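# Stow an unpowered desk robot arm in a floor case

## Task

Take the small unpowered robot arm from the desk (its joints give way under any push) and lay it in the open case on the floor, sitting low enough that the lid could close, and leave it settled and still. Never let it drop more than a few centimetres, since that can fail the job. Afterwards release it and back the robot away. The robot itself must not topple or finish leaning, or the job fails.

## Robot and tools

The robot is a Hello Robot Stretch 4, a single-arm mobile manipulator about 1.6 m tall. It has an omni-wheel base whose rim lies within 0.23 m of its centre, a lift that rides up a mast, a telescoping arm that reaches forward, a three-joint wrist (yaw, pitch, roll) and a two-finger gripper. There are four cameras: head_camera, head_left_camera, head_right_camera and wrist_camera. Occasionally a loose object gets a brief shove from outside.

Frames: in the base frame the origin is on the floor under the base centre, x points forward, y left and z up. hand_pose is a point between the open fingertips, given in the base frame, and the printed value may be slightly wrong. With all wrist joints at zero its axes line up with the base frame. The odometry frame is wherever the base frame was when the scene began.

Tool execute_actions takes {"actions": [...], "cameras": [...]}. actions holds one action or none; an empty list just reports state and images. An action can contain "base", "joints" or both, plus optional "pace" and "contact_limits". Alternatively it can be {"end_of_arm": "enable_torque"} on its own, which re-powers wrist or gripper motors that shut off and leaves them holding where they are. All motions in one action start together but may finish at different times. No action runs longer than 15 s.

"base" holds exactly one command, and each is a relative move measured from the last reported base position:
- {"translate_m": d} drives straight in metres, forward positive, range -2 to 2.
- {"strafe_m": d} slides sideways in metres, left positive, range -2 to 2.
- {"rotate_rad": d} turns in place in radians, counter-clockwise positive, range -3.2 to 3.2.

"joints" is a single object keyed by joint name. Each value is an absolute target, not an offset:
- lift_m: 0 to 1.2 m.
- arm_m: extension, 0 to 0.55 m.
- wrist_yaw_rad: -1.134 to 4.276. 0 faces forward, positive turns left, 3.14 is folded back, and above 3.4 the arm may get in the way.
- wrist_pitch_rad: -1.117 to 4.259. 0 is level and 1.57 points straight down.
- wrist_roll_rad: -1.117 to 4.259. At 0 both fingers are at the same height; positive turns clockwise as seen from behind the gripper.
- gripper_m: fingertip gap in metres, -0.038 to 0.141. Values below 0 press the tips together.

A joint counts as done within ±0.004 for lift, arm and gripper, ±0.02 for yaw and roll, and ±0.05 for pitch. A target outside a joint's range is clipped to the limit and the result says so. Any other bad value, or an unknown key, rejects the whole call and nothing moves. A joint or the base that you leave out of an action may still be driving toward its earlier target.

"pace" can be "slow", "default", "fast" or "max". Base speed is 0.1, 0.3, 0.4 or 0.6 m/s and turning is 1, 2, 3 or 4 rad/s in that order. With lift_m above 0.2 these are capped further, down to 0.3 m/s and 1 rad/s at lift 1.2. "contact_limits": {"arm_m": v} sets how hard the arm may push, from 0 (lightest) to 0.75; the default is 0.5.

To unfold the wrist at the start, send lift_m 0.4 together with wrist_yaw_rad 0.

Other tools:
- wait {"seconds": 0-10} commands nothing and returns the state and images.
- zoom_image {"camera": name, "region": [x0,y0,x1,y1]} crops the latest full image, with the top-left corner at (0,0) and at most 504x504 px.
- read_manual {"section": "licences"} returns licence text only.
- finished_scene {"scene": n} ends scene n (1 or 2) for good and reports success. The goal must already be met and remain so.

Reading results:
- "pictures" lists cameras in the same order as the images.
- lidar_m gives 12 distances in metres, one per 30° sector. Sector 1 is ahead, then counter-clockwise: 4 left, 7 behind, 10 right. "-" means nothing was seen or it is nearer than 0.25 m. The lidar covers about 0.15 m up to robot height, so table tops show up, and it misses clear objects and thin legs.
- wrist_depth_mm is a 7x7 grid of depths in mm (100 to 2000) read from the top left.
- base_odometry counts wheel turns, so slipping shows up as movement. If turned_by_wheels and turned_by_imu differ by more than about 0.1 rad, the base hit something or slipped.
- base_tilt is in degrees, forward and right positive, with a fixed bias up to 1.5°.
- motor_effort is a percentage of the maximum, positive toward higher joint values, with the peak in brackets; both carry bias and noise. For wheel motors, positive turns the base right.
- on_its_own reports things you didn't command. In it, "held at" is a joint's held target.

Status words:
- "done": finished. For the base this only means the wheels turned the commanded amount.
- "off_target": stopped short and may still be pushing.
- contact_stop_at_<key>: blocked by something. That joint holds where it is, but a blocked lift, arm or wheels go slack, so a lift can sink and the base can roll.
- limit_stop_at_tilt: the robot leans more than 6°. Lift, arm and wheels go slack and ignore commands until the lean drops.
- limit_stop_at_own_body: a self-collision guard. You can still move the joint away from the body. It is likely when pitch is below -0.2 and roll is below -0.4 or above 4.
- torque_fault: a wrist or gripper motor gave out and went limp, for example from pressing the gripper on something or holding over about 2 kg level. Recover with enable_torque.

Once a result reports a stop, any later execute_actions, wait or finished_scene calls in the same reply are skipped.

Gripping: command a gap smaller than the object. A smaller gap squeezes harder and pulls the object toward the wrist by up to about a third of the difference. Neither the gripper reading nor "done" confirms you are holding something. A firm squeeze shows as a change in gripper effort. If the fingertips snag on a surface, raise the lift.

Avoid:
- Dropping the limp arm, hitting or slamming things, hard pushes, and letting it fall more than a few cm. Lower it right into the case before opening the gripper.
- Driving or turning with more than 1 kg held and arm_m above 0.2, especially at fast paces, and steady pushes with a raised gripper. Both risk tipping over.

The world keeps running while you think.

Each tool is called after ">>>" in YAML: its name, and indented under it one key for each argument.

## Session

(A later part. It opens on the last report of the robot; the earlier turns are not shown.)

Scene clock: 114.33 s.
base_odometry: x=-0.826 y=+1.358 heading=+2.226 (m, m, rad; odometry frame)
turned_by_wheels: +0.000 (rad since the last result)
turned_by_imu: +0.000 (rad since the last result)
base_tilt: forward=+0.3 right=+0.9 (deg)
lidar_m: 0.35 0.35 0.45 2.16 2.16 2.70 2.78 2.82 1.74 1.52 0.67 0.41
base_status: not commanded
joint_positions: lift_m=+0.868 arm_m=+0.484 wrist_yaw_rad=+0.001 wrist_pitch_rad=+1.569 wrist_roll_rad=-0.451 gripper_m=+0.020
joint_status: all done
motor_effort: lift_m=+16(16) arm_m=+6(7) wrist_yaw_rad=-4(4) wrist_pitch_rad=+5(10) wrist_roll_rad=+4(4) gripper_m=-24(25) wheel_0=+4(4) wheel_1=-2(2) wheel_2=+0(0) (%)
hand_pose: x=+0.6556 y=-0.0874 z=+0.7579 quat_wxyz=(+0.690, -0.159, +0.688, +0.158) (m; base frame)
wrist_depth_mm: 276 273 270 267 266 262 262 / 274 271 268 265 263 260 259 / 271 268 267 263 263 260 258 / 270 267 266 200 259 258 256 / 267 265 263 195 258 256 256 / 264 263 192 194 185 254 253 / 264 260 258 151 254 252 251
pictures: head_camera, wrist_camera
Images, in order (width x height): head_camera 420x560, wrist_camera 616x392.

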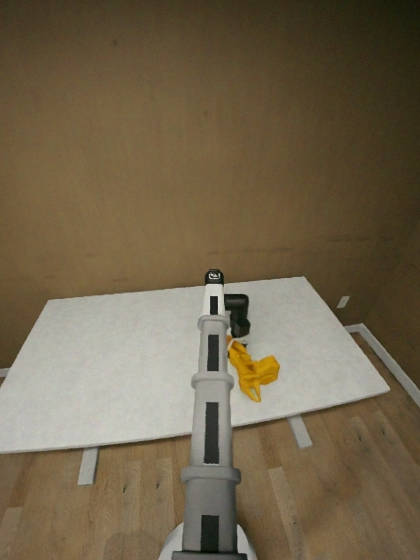

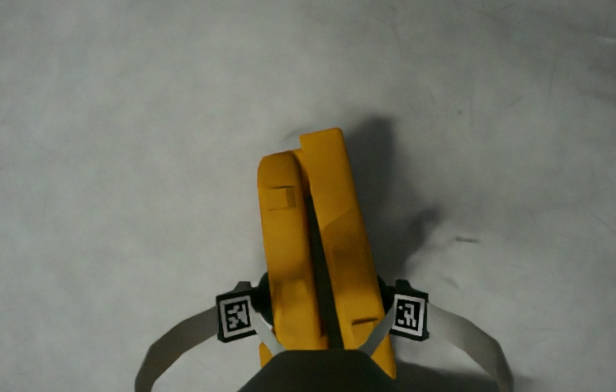

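>>> execute_actions:
  actions:
    - {"joints":{"gripper_m":-0.025}}
  cameras: []

>>> execute_actions:
  actions:
    - {"joints":{"lift_m":0.93,"wrist_roll_rad":1.67,"arm_m":0.35},"pace":"slow"}
  cameras: ["wrist_camera","head_camera"]

Scene clock: 118.30 s.
base_odometry: x=-0.826 y=+1.358 heading=+2.226 (m, m, rad; odometry frame)
turned_by_wheels: +0.000 (rad since the last result)
turned_by_imu: +0.000 (rad since the last result)
base_tilt: forward=+0.2 right=+1.0 (deg)
lidar_m: 0.34 0.38 0.45 2.15 2.18 2.66 2.82 2.78 1.73 1.54 0.63 0.42
base_status: not commanded
joint_positions: lift_m=+0.868 arm_m=+0.484 wrist_yaw_rad=+0.001 wrist_pitch_rad=+1.569 wrist_roll_rad=-0.451 gripper_m=-0.024
joint_status: all done
motor_effort: lift_m=+17(17) arm_m=+6(6) wrist_yaw_rad=-2(4) wrist_pitch_rad=+4(5) wrist_roll_rad=+2(3) gripper_m=-38(38) wheel_0=+4(4) wheel_1=-2(2) wheel_2=+0(0) (%)
hand_pose: x=+0.6554 y=-0.0874 z=+0.7579 quat_wxyz=(+0.690, -0.158, +0.689, +0.158) (m; base frame)
wrist_depth_mm: 276 272 270 265 265 263 259 / 272 271 267 264 264 260 258 / 271 268 265 194 262 257 256 / 267 267 264 186 259 257 255 / 268 264 262 181 256 254 254 / 265 262 192 183 176 253 251 / 264 158 258 175 253 249 250
pictures: none
No camera images: the call's "cameras" was empty. Leave "cameras" out to get every camera's image.

Scene clock: 120.93 s.
base_odometry: x=-0.826 y=+1.358 heading=+2.226 (m, m, rad; odometry frame)
turned_by_wheels: +0.000 (rad since the last result)
turned_by_imu: +0.000 (rad since the last result)
base_tilt: forward=+0.2 right=+0.9 (deg)
lidar_m: 0.34 0.34 0.44 2.16 2.18 2.64 2.77 2.81 1.72 1.55 0.65 0.42
base_status: not commanded
joint_positions: lift_m=+0.930 arm_m=+0.351 wrist_yaw_rad=+0.000 wrist_pitch_rad=+1.570 wrist_roll_rad=+1.670 gripper_m=-0.024
joint_status: all done
motor_effort: lift_m=+24(25) arm_m=-7(6) wrist_yaw_rad=-1(3) wrist_pitch_rad=-1(8) wrist_roll_rad=+2(7) gripper_m=-37(36) wheel_0=+4(4) wheel_1=-2(2) wheel_2=+0(0) (%)
hand_pose: x=+0.5223 y=-0.0874 z=+0.8192 quat_wxyz=(+0.475, +0.524, +0.475, -0.524) (m; base frame)
wrist_depth_mm: 340 334 330 325 324 1025 1042 / 338 334 329 325 324 1025 1008 / 336 332 327 187 320 1025 1025 / 336 330 327 181 319 820 788 / 334 327 325 179 315 798 798 / 332 327 191 182 176 312 798 / 330 243 320 175 312 310 991
pictures: head_camera, wrist_camera
Images, in order (width x height): head_camera 420x560, wrist_camera 616x392.

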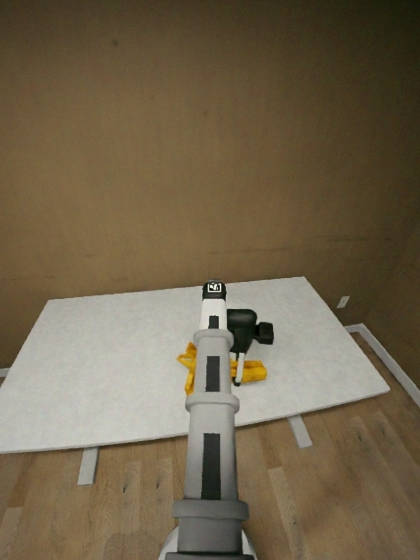

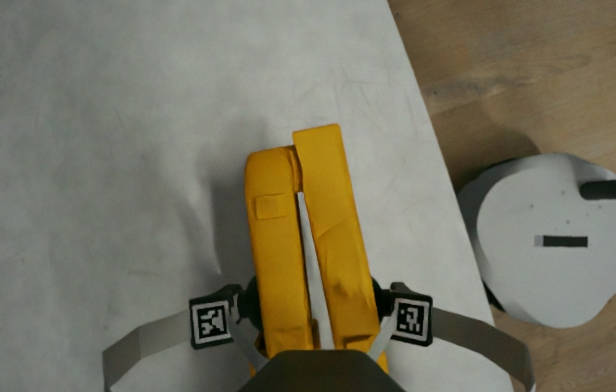

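>>> execute_actions:
  actions:
    - {"base":{"translate_m":-1.45},"joints":{"arm_m":0.2}}
  cameras: []

>>> execute_actions:
  actions:
    - {"base":{"rotate_rad":2.7},"joints":{"lift_m":0.5},"pace":"slow"}
  cameras: []

>>> execute_actions:
  actions:
    - {"base":{"translate_m":0.75}}
  cameras: ["wrist_camera","head_camera"]

Scene clock: 131.40 s.
base_odometry: x=+0.057 y=+0.208 heading=+2.226 (m, m, rad; odometry frame)
turned_by_wheels: -0.001 (rad since the last result)
turned_by_imu: +0.003 (rad since the last result)
base_tilt: forward=+0.3 right=+1.0 (deg)
lidar_m: 0.25 0.42 2.15 1.92 1.93 1.43 2.15 2.16 2.07 1.82 1.80 0.36
base_status: done
joint_positions: lift_m=+0.930 arm_m=+0.201 wrist_yaw_rad=+0.000 wrist_pitch_rad=+1.570 wrist_roll_rad=+1.670 gripper_m=-0.024
joint_status: all done
motor_effort: lift_m=+24(25) arm_m=-6(8) wrist_yaw_rad=+0(1) wrist_pitch_rad=+0(3) wrist_roll_rad=+1(1) gripper_m=-36(37) wheel_0=-5(8) wheel_1=-4(7) wheel_2=+2(12) (%)
hand_pose: x=+0.3721 y=-0.0874 z=+0.8193 quat_wxyz=(+0.475, +0.524, +0.475, -0.524) (m; base frame)
wrist_depth_mm: 1098 1078 1078 1060 1042 1025 1025 / 1078 1078 1060 1060 1042 1025 991 / 1078 1078 1060 187 1025 1025 1008 / 1078 1078 1042 181 1042 809 809 / 1078 1060 1060 179 831 798 798 / 1078 1060 191 181 176 798 1008 / 1078 609 1042 175 1008 991 1008
pictures: none
No camera images: the call's "cameras" was empty. Leave "cameras" out to get every camera's image.

Scene clock: 135.37 s.
base_odometry: x=+0.057 y=+0.208 heading=-1.359 (m, m, rad; odometry frame)
turned_by_wheels: +2.699 (rad since the last result)
turned_by_imu: +2.657 (rad since the last result)
base_tilt: forward=+0.2 right=+0.9 (deg)
lidar_m: 0.29 0.45 2.20 1.99 1.82 1.86 1.96 1.78 1.80 2.08 1.88 0.40
base_status: done
joint_positions: lift_m=+0.500 arm_m=+0.201 wrist_yaw_rad=+0.000 wrist_pitch_rad=+1.570 wrist_roll_rad=+1.670 gripper_m=-0.024
joint_status: all done
motor_effort: lift_m=+18(24) arm_m=-6(7) wrist_yaw_rad=+0(0) wrist_pitch_rad=+1(1) wrist_roll_rad=+1(1) gripper_m=-36(38) wheel_0=-6(9) wheel_1=-4(7) wheel_2=-2(8) (%)
hand_pose: x=+0.3722 y=-0.0874 z=+0.3898 quat_wxyz=(+0.475, +0.524, +0.474, -0.524) (m; base frame)
wrist_depth_mm: 647 640 627 615 609 609 603 / 647 634 634 621 609 597 597 / 640 640 621 186 603 603 433 / 634 634 621 180 603 469 387 / 640 627 621 179 609 418 384 / 627 627 191 182 176 389 382 / 627 389 615 175 597 402 382
pictures: none
No camera images: the call's "cameras" was empty. Leave "cameras" out to get every camera's image.

Scene clock: 139.37 s.
base_odometry: x=+0.215 y=-0.525 heading=-1.358 (m, m, rad; odometry frame)
turned_by_wheels: +0.001 (rad since the last result)
turned_by_imu: -0.001 (rad since the last result)
base_tilt: forward=+0.3 right=+0.9 (deg)
lidar_m: 0.27 0.46 1.58 2.02 2.29 2.32 2.92 2.37 2.41 1.57 1.44 0.40
base_status: done
joint_positions: lift_m=+0.500 arm_m=+0.201 wrist_yaw_rad=+0.000 wrist_pitch_rad=+1.570 wrist_roll_rad=+1.670 gripper_m=-0.024
joint_status: not commanded
motor_effort: lift_m=+19(19) arm_m=-6(6) wrist_yaw_rad=+0(1) wrist_pitch_rad=+2(0) wrist_roll_rad=+1(1) gripper_m=-38(37) wheel_0=+5(6) wheel_1=+4(8) wheel_2=-1(11) (%)
hand_pose: x=+0.3722 y=-0.0874 z=+0.3897 quat_wxyz=(+0.475, +0.524, +0.474, -0.524) (m; base frame)
wrist_depth_mm: 640 634 627 621 615 603 597 / 640 634 621 615 615 603 603 / 640 634 627 186 603 603 433 / 615 615 621 181 597 473 387 / 609 597 621 179 603 418 384 / 603 544 191 182 176 392 379 / 609 159 609 176 597 286 379
pictures: head_camera, wrist_camera
Images, in order (width x height): head_camera 420x560, wrist_camera 616x392.

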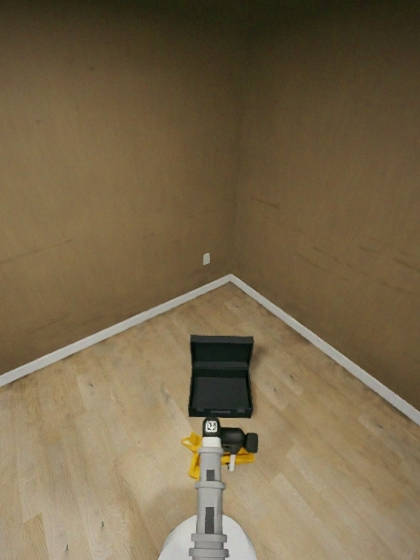

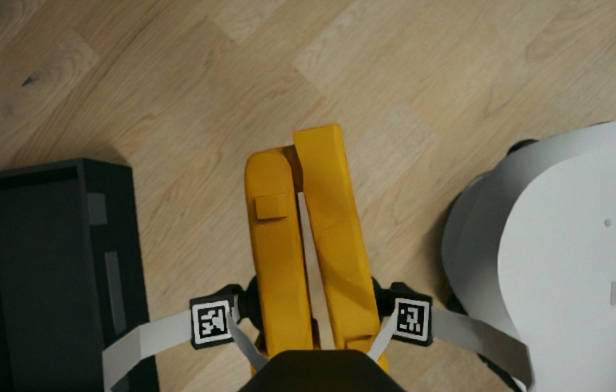

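>>> execute_actions:
  actions:
    - {"base":{"translate_m":0.2},"joints":{"arm_m":0.44,"lift_m":0.38},"pace":"slow"}

>>> zoom_image:
  camera: "head_camera"
  region: [140,330,300,490]

Scene clock: 146.03 s.
base_odometry: x=+0.258 y=-0.720 heading=-1.357 (m, m, rad; odometry frame)
turned_by_wheels: +0.001 (rad since the last result)
turned_by_imu: +0.000 (rad since the last result)
base_tilt: forward=+0.3 right=+1.0 (deg)
lidar_m: 0.48 1.41 1.44 1.81 2.41 2.42 3.09 2.53 2.24 1.46 1.32 0.50
base_status: done
joint_positions: lift_m=+0.380 arm_m=+0.439 wrist_yaw_rad=+0.000 wrist_pitch_rad=+1.570 wrist_roll_rad=+1.670 gripper_m=-0.024
joint_status: all done
motor_effort: lift_m=+18(19) arm_m=+7(9) wrist_yaw_rad=+0(0) wrist_pitch_rad=+2(1) wrist_roll_rad=+1(1) gripper_m=-37(37) wheel_0=+6(7) wheel_1=+5(6) wheel_2=-2(7) (%)
hand_pose: x=+0.6099 y=-0.0874 z=+0.2698 quat_wxyz=(+0.475, +0.524, +0.474, -0.524) (m; base frame)
wrist_depth_mm: 521 512 508 500 492 484 480 / 266 512 504 492 488 484 477 / 291 355 439 187 462 484 477 / 286 355 473 181 466 484 473 / 278 353 469 179 459 477 469 / 270 351 191 181 176 473 469 / 260 229 382 175 413 342 466
pictures: head_camera, head_left_camera, head_right_camera, wrist_camera
Images, in order (width x height): head_camera 420x560, head_left_camera 420x672, head_right_camera 420x672, wrist_camera 616x392.

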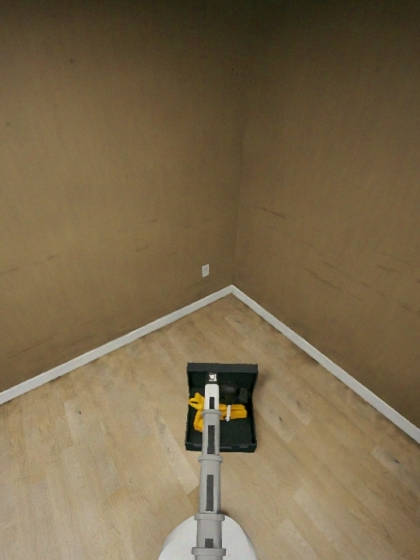

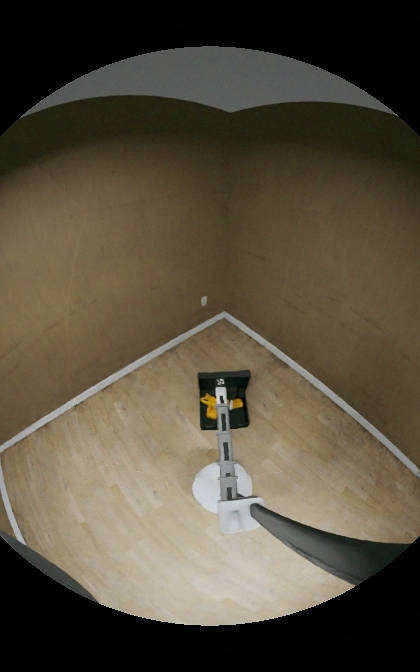

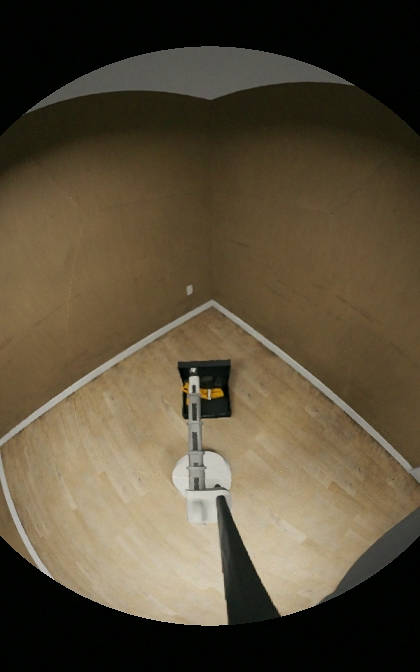

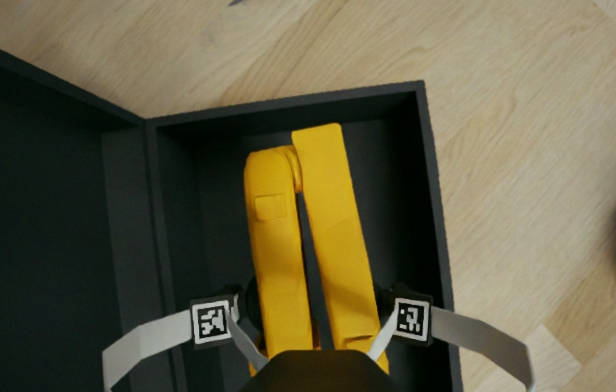

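Region (140, 330, 300, 490) of head_camera's 420x560 image, scaled by 3.150, with more detail than that image has.

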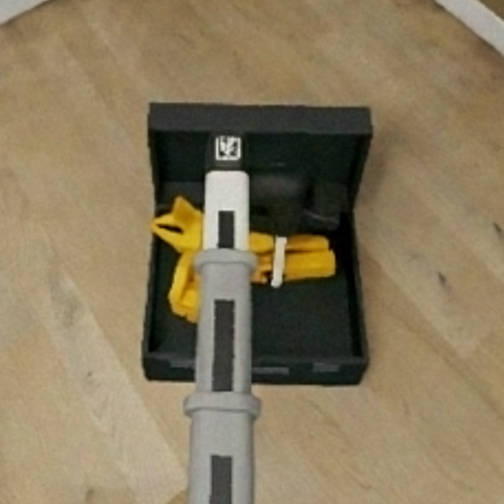

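>>> execute_actions:
  actions:
    - {"base":{"strafe_m":-0.03},"joints":{"arm_m":0.475,"lift_m":0.31},"pace":"slow"}
  cameras: ["wrist_camera","head_camera"]

>>> zoom_image:
  camera: "head_camera"
  region: [140,330,300,490]

Scene clock: 150.87 s.
base_odometry: x=+0.229 y=-0.727 heading=-1.357 (m, m, rad; odometry frame)
turned_by_wheels: +0.000 (rad since the last result)
turned_by_imu: +0.000 (rad since the last result)
base_tilt: forward=+0.3 right=+0.9 (deg)
lidar_m: 0.49 0.52 1.46 1.83 2.41 2.47 3.12 2.53 2.16 1.43 1.30 0.52
base_status: done
joint_positions: lift_m=+0.310 arm_m=+0.474 wrist_yaw_rad=+0.000 wrist_pitch_rad=+1.570 wrist_roll_rad=+1.670 gripper_m=-0.024
joint_status: all done
motor_effort: lift_m=+18(18) arm_m=+7(6) wrist_yaw_rad=-1(0) wrist_pitch_rad=+3(2) wrist_roll_rad=+1(1) gripper_m=-38(38) wheel_0=+6(6) wheel_1=-4(8) wheel_2=+0(2) (%)
hand_pose: x=+0.6449 y=-0.0874 z=+0.1998 quat_wxyz=(+0.475, +0.524, +0.474, -0.524) (m; base frame)
wrist_depth_mm: 445 442 433 430 421 415 410 / 442 436 433 427 418 415 410 / 233 286 340 186 392 347 410 / 240 285 366 181 397 340 407 / 233 285 373 178 389 349 404 / 225 281 192 182 176 287 399 / 219 206 298 175 387 283 402
pictures: head_camera, wrist_camera
Images, in order (width x height): head_camera 420x560, wrist_camera 616x392.

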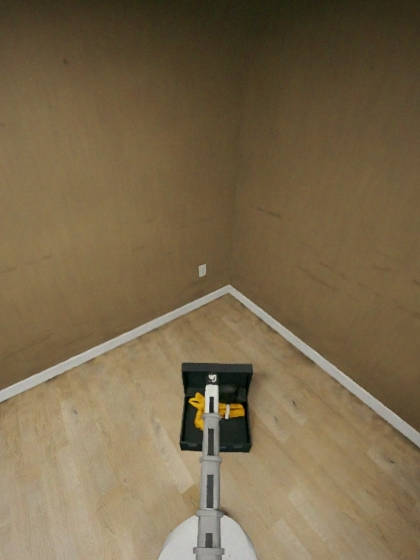

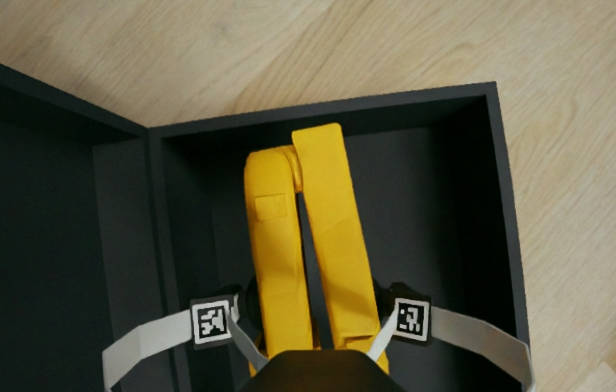

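Region (140, 330, 300, 490) of head_camera's 420x560 image, scaled by 3.150, with more detail than that image has.

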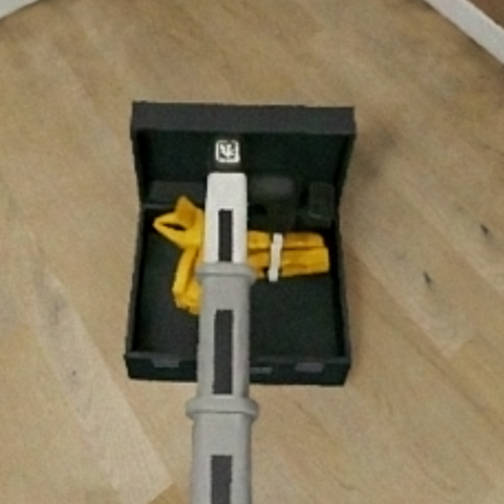

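>>> execute_actions:
  actions:
    - {"joints":{"arm_m":0.46,"lift_m":0.23},"pace":"slow"}
  cameras: ["wrist_camera","head_camera"]

>>> zoom_image:
  camera: "head_camera"
  region: [140,330,300,490]

>>> execute_actions:
  actions:
    - {"joints":{"lift_m":0.18},"pace":"slow"}
  cameras: ["wrist_camera","head_camera"]

>>> zoom_image:
  camera: "head_camera"
  region: [140,330,300,490]

Scene clock: 157.90 s.
base_odometry: x=+0.229 y=-0.727 heading=-1.357 (m, m, rad; odometry frame)
turned_by_wheels: +0.000 (rad since the last result)
turned_by_imu: +0.000 (rad since the last result)
base_tilt: forward=+0.3 right=+0.9 (deg)
lidar_m: 0.46 0.51 1.48 1.82 2.42 2.46 3.13 2.50 2.18 1.42 1.26 0.52
base_status: not commanded
joint_positions: lift_m=+0.230 arm_m=+0.461 wrist_yaw_rad=+0.000 wrist_pitch_rad=+1.570 wrist_roll_rad=+1.670 gripper_m=-0.024
joint_status: all done
motor_effort: lift_m=+18(18) arm_m=-6(7) wrist_yaw_rad=+0(0) wrist_pitch_rad=+1(2) wrist_roll_rad=+1(1) gripper_m=-36(36) wheel_0=+6(6) wheel_1=-4(4) wheel_2=+0(0) (%)
hand_pose: x=+0.6323 y=-0.0874 z=+0.1198 quat_wxyz=(+0.475, +0.524, +0.474, -0.524) (m; base frame)
wrist_depth_mm: 362 355 349 343 342 336 332 / 357 355 230 228 231 225 332 / 206 252 320 186 314 270 267 / 205 262 322 181 314 282 206 / 204 252 320 179 309 294 208 / 202 228 191 182 176 262 208 / 202 185 315 174 307 254 -
pictures: head_camera, wrist_camera
Images, in order (width x height): head_camera 420x560, wrist_camera 616x392.

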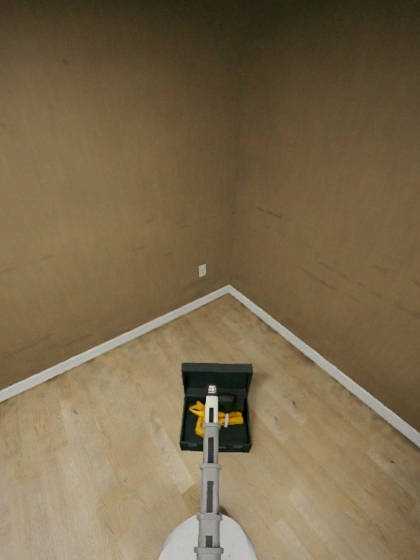

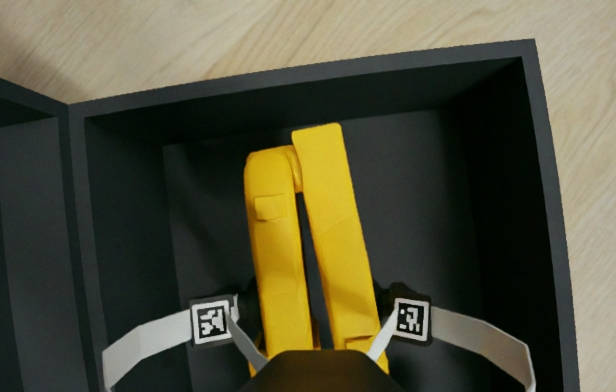

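Region (140, 330, 300, 490) of head_camera's 420x560 image, scaled by 3.150, with more detail than that image has.

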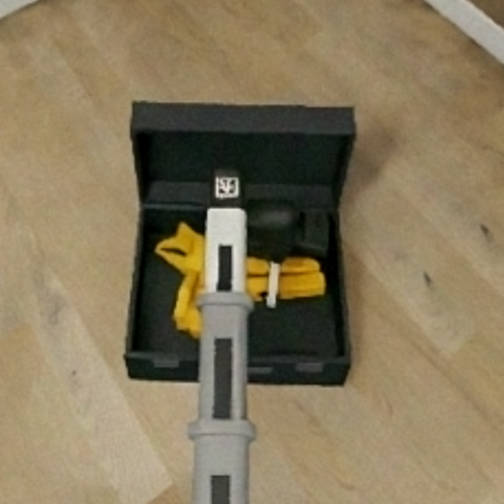

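Scene clock: 159.20 s.
base_odometry: x=+0.229 y=-0.727 heading=-1.357 (m, m, rad; odometry frame)
turned_by_wheels: +0.000 (rad since the last result)
turned_by_imu: +0.000 (rad since the last result)
base_tilt: forward=+0.3 right=+0.9 (deg)
lidar_m: 0.46 0.52 1.45 1.83 2.41 2.47 3.09 2.50 2.20 1.42 1.29 0.51
base_status: not commanded
joint_positions: lift_m=+0.180 arm_m=+0.461 wrist_yaw_rad=+0.000 wrist_pitch_rad=+1.570 wrist_roll_rad=+1.670 gripper_m=-0.024
joint_status: all done
motor_effort: lift_m=+17(17) arm_m=-7(7) wrist_yaw_rad=+0(0) wrist_pitch_rad=+1(1) wrist_roll_rad=+1(1) gripper_m=-38(37) wheel_0=+6(6) wheel_1=-3(4) wheel_2=+0(0) (%)
hand_pose: x=+0.6323 y=-0.0874 z=+0.0698 quat_wxyz=(+0.475, +0.524, +0.474, -0.524) (m; base frame)
wrist_depth_mm: 309 304 300 159 159 166 - / 171 176 194 212 231 224 188 / 189 252 271 190 265 262 192 / 185 262 272 183 264 262 196 / 179 253 270 180 263 259 203 / 174 229 193 182 176 256 208 / 168 159 268 176 258 206 -
pictures: head_camera, wrist_camera
Images, in order (width x height): head_camera 420x560, wrist_camera 616x392.

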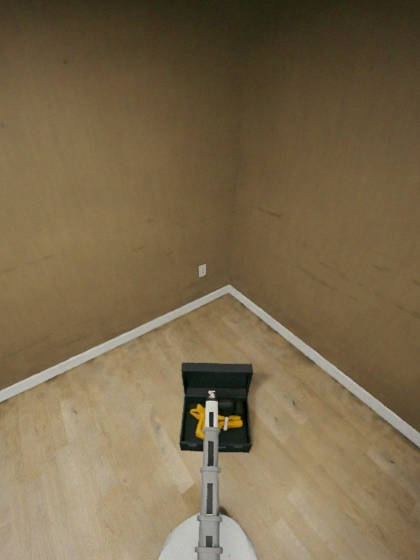

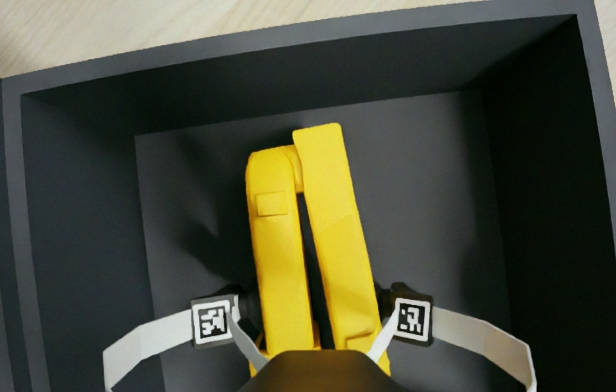

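Region (140, 330, 300, 490) of head_camera's 420x560 image, scaled by 3.150, with more detail than that image has.

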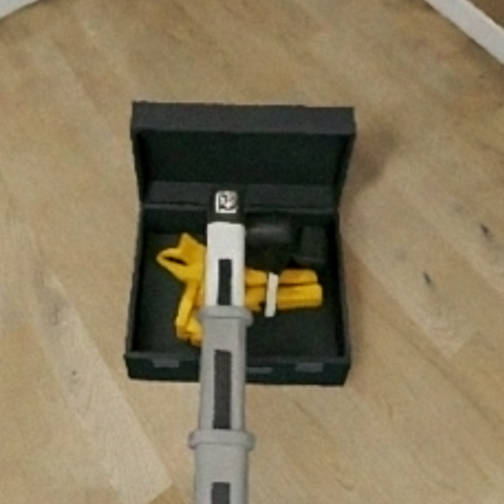

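>>> execute_actions:
  actions:
    - {"joints":{"gripper_m":0.085}}
  cameras: []

>>> execute_actions:
  actions:
    - {"joints":{"lift_m":0.38}}
  cameras: []

>>> execute_actions:
  actions:
    - {"base":{"translate_m":-0.3},"joints":{"arm_m":0.0,"wrist_roll_rad":0,"wrist_pitch_rad":0.7}}
  cameras: ["wrist_camera","head_camera"]

Scene clock: 164.77 s.
base_odometry: x=+0.229 y=-0.727 heading=-1.357 (m, m, rad; odometry frame)
turned_by_wheels: +0.000 (rad since the last result)
turned_by_imu: +0.000 (rad since the last result)
base_tilt: forward=+0.2 right=+0.9 (deg)
lidar_m: 0.48 0.52 1.46 1.80 2.43 2.46 3.11 2.51 2.17 1.43 1.31 0.51
base_status: not commanded
joint_positions: lift_m=+0.180 arm_m=+0.461 wrist_yaw_rad=+0.000 wrist_pitch_rad=+1.570 wrist_roll_rad=+1.670 gripper_m=+0.085
joint_status: all done
motor_effort: lift_m=+17(18) arm_m=-7(7) wrist_yaw_rad=+0(1) wrist_pitch_rad=+2(5) wrist_roll_rad=+1(0) gripper_m=-5(40) wheel_0=+5(6) wheel_1=-4(4) wheel_2=+0(0) (%)
hand_pose: x=+0.6324 y=-0.0874 z=+0.0698 quat_wxyz=(+0.475, +0.524, +0.474, -0.524) (m; base frame)
wrist_depth_mm: 310 307 301 161 160 167 - / 174 177 194 213 231 227 190 / 188 250 273 268 266 263 192 / 183 260 272 207 265 262 198 / 178 251 271 207 263 260 204 / 172 241 205 206 194 258 208 / 167 211 270 141 263 256 214
pictures: none
No camera images: the call's "cameras" was empty. Leave "cameras" out to get every camera's image.

Scene clock: 166.67 s.
base_odometry: x=+0.229 y=-0.727 heading=-1.357 (m, m, rad; odometry frame)
turned_by_wheels: +0.000 (rad since the last result)
turned_by_imu: +0.000 (rad since the last result)
base_tilt: forward=+0.2 right=+0.9 (deg)
lidar_m: 0.48 0.49 1.43 1.86 2.41 2.44 3.09 2.52 2.19 1.45 1.30 0.51
base_status: not commanded
joint_positions: lift_m=+0.380 arm_m=+0.461 wrist_yaw_rad=+0.000 wrist_pitch_rad=+1.570 wrist_roll_rad=+1.670 gripper_m=+0.085
joint_status: all done
motor_effort: lift_m=+22(24) arm_m=-7(7) wrist_yaw_rad=-1(1) wrist_pitch_rad=+3(2) wrist_roll_rad=+1(0) gripper_m=-4(4) wheel_0=+5(5) wheel_1=-4(4) wheel_2=+0(0) (%)
hand_pose: x=+0.6324 y=-0.0874 z=+0.2695 quat_wxyz=(+0.475, +0.524, +0.474, -0.524) (m; base frame)
wrist_depth_mm: 521 517 508 500 492 488 480 / 512 512 500 492 488 484 480 / 237 342 473 466 433 484 477 / 255 355 469 421 462 477 477 / 248 349 445 410 459 473 473 / 240 332 205 404 212 473 466 / 233 294 397 141 379 445 466
pictures: none
No camera images: the call's "cameras" was empty. Leave "cameras" out to get every camera's image.

Scene clock: 169.13 s.
base_odometry: x=+0.165 y=-0.434 heading=-1.358 (m, m, rad; odometry frame)
turned_by_wheels: -0.001 (rad since the last result)
turned_by_imu: +0.000 (rad since the last result)
base_tilt: forward=+0.2 right=+0.9 (deg)
lidar_m: 0.77 1.66 1.69 2.14 2.24 2.25 2.83 2.30 2.40 1.59 1.49 0.85
base_status: done
joint_positions: lift_m=+0.380 arm_m=+0.002 wrist_yaw_rad=+0.000 wrist_pitch_rad=+0.702 wrist_roll_rad=+0.000 gripper_m=+0.085
joint_status: all done
motor_effort: lift_m=+21(21) arm_m=-7(7) wrist_yaw_rad=+0(1) wrist_pitch_rad=-3(7) wrist_roll_rad=-1(4) gripper_m=-4(5) wheel_0=-5(8) wheel_1=-4(8) wheel_2=+2(11) (%)
hand_pose: x=+0.3930 y=-0.0875 z=+0.3717 quat_wxyz=(+0.939, +0.000, +0.344, +0.000) (m; base frame)
wrist_depth_mm: 1182 1308 809 809 1430 1281 1078 / 1255 1397 904 878 1366 1281 1118 / 1255 1229 976 931 1042 1078 1042 / 991 976 778 788 831 878 842 / 809 798 750 741 723 732 715 / 676 676 206 661 212 627 621 / 603 591 580 141 559 549 549
pictures: head_camera, wrist_camera
Images, in order (width x height): head_camera 420x560, wrist_camera 616x392.

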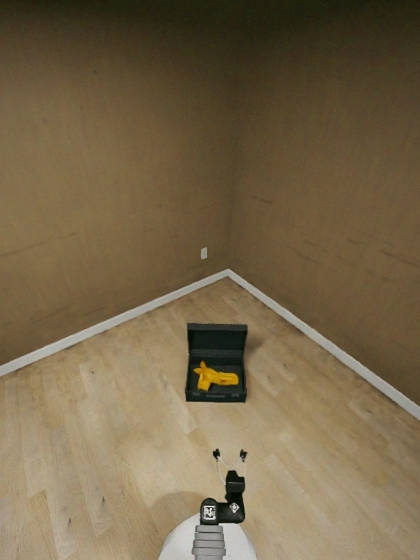

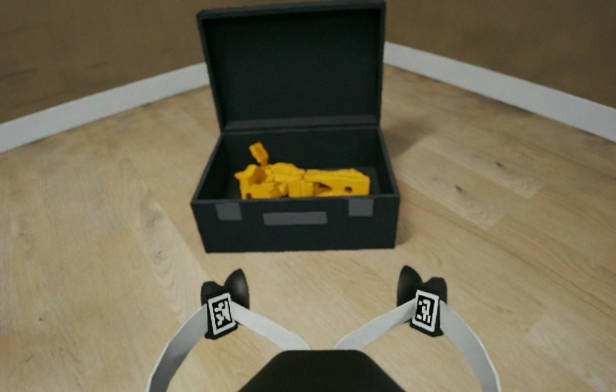

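>>> finished_scene:
  scene: 1

The scene is finished: the task was done.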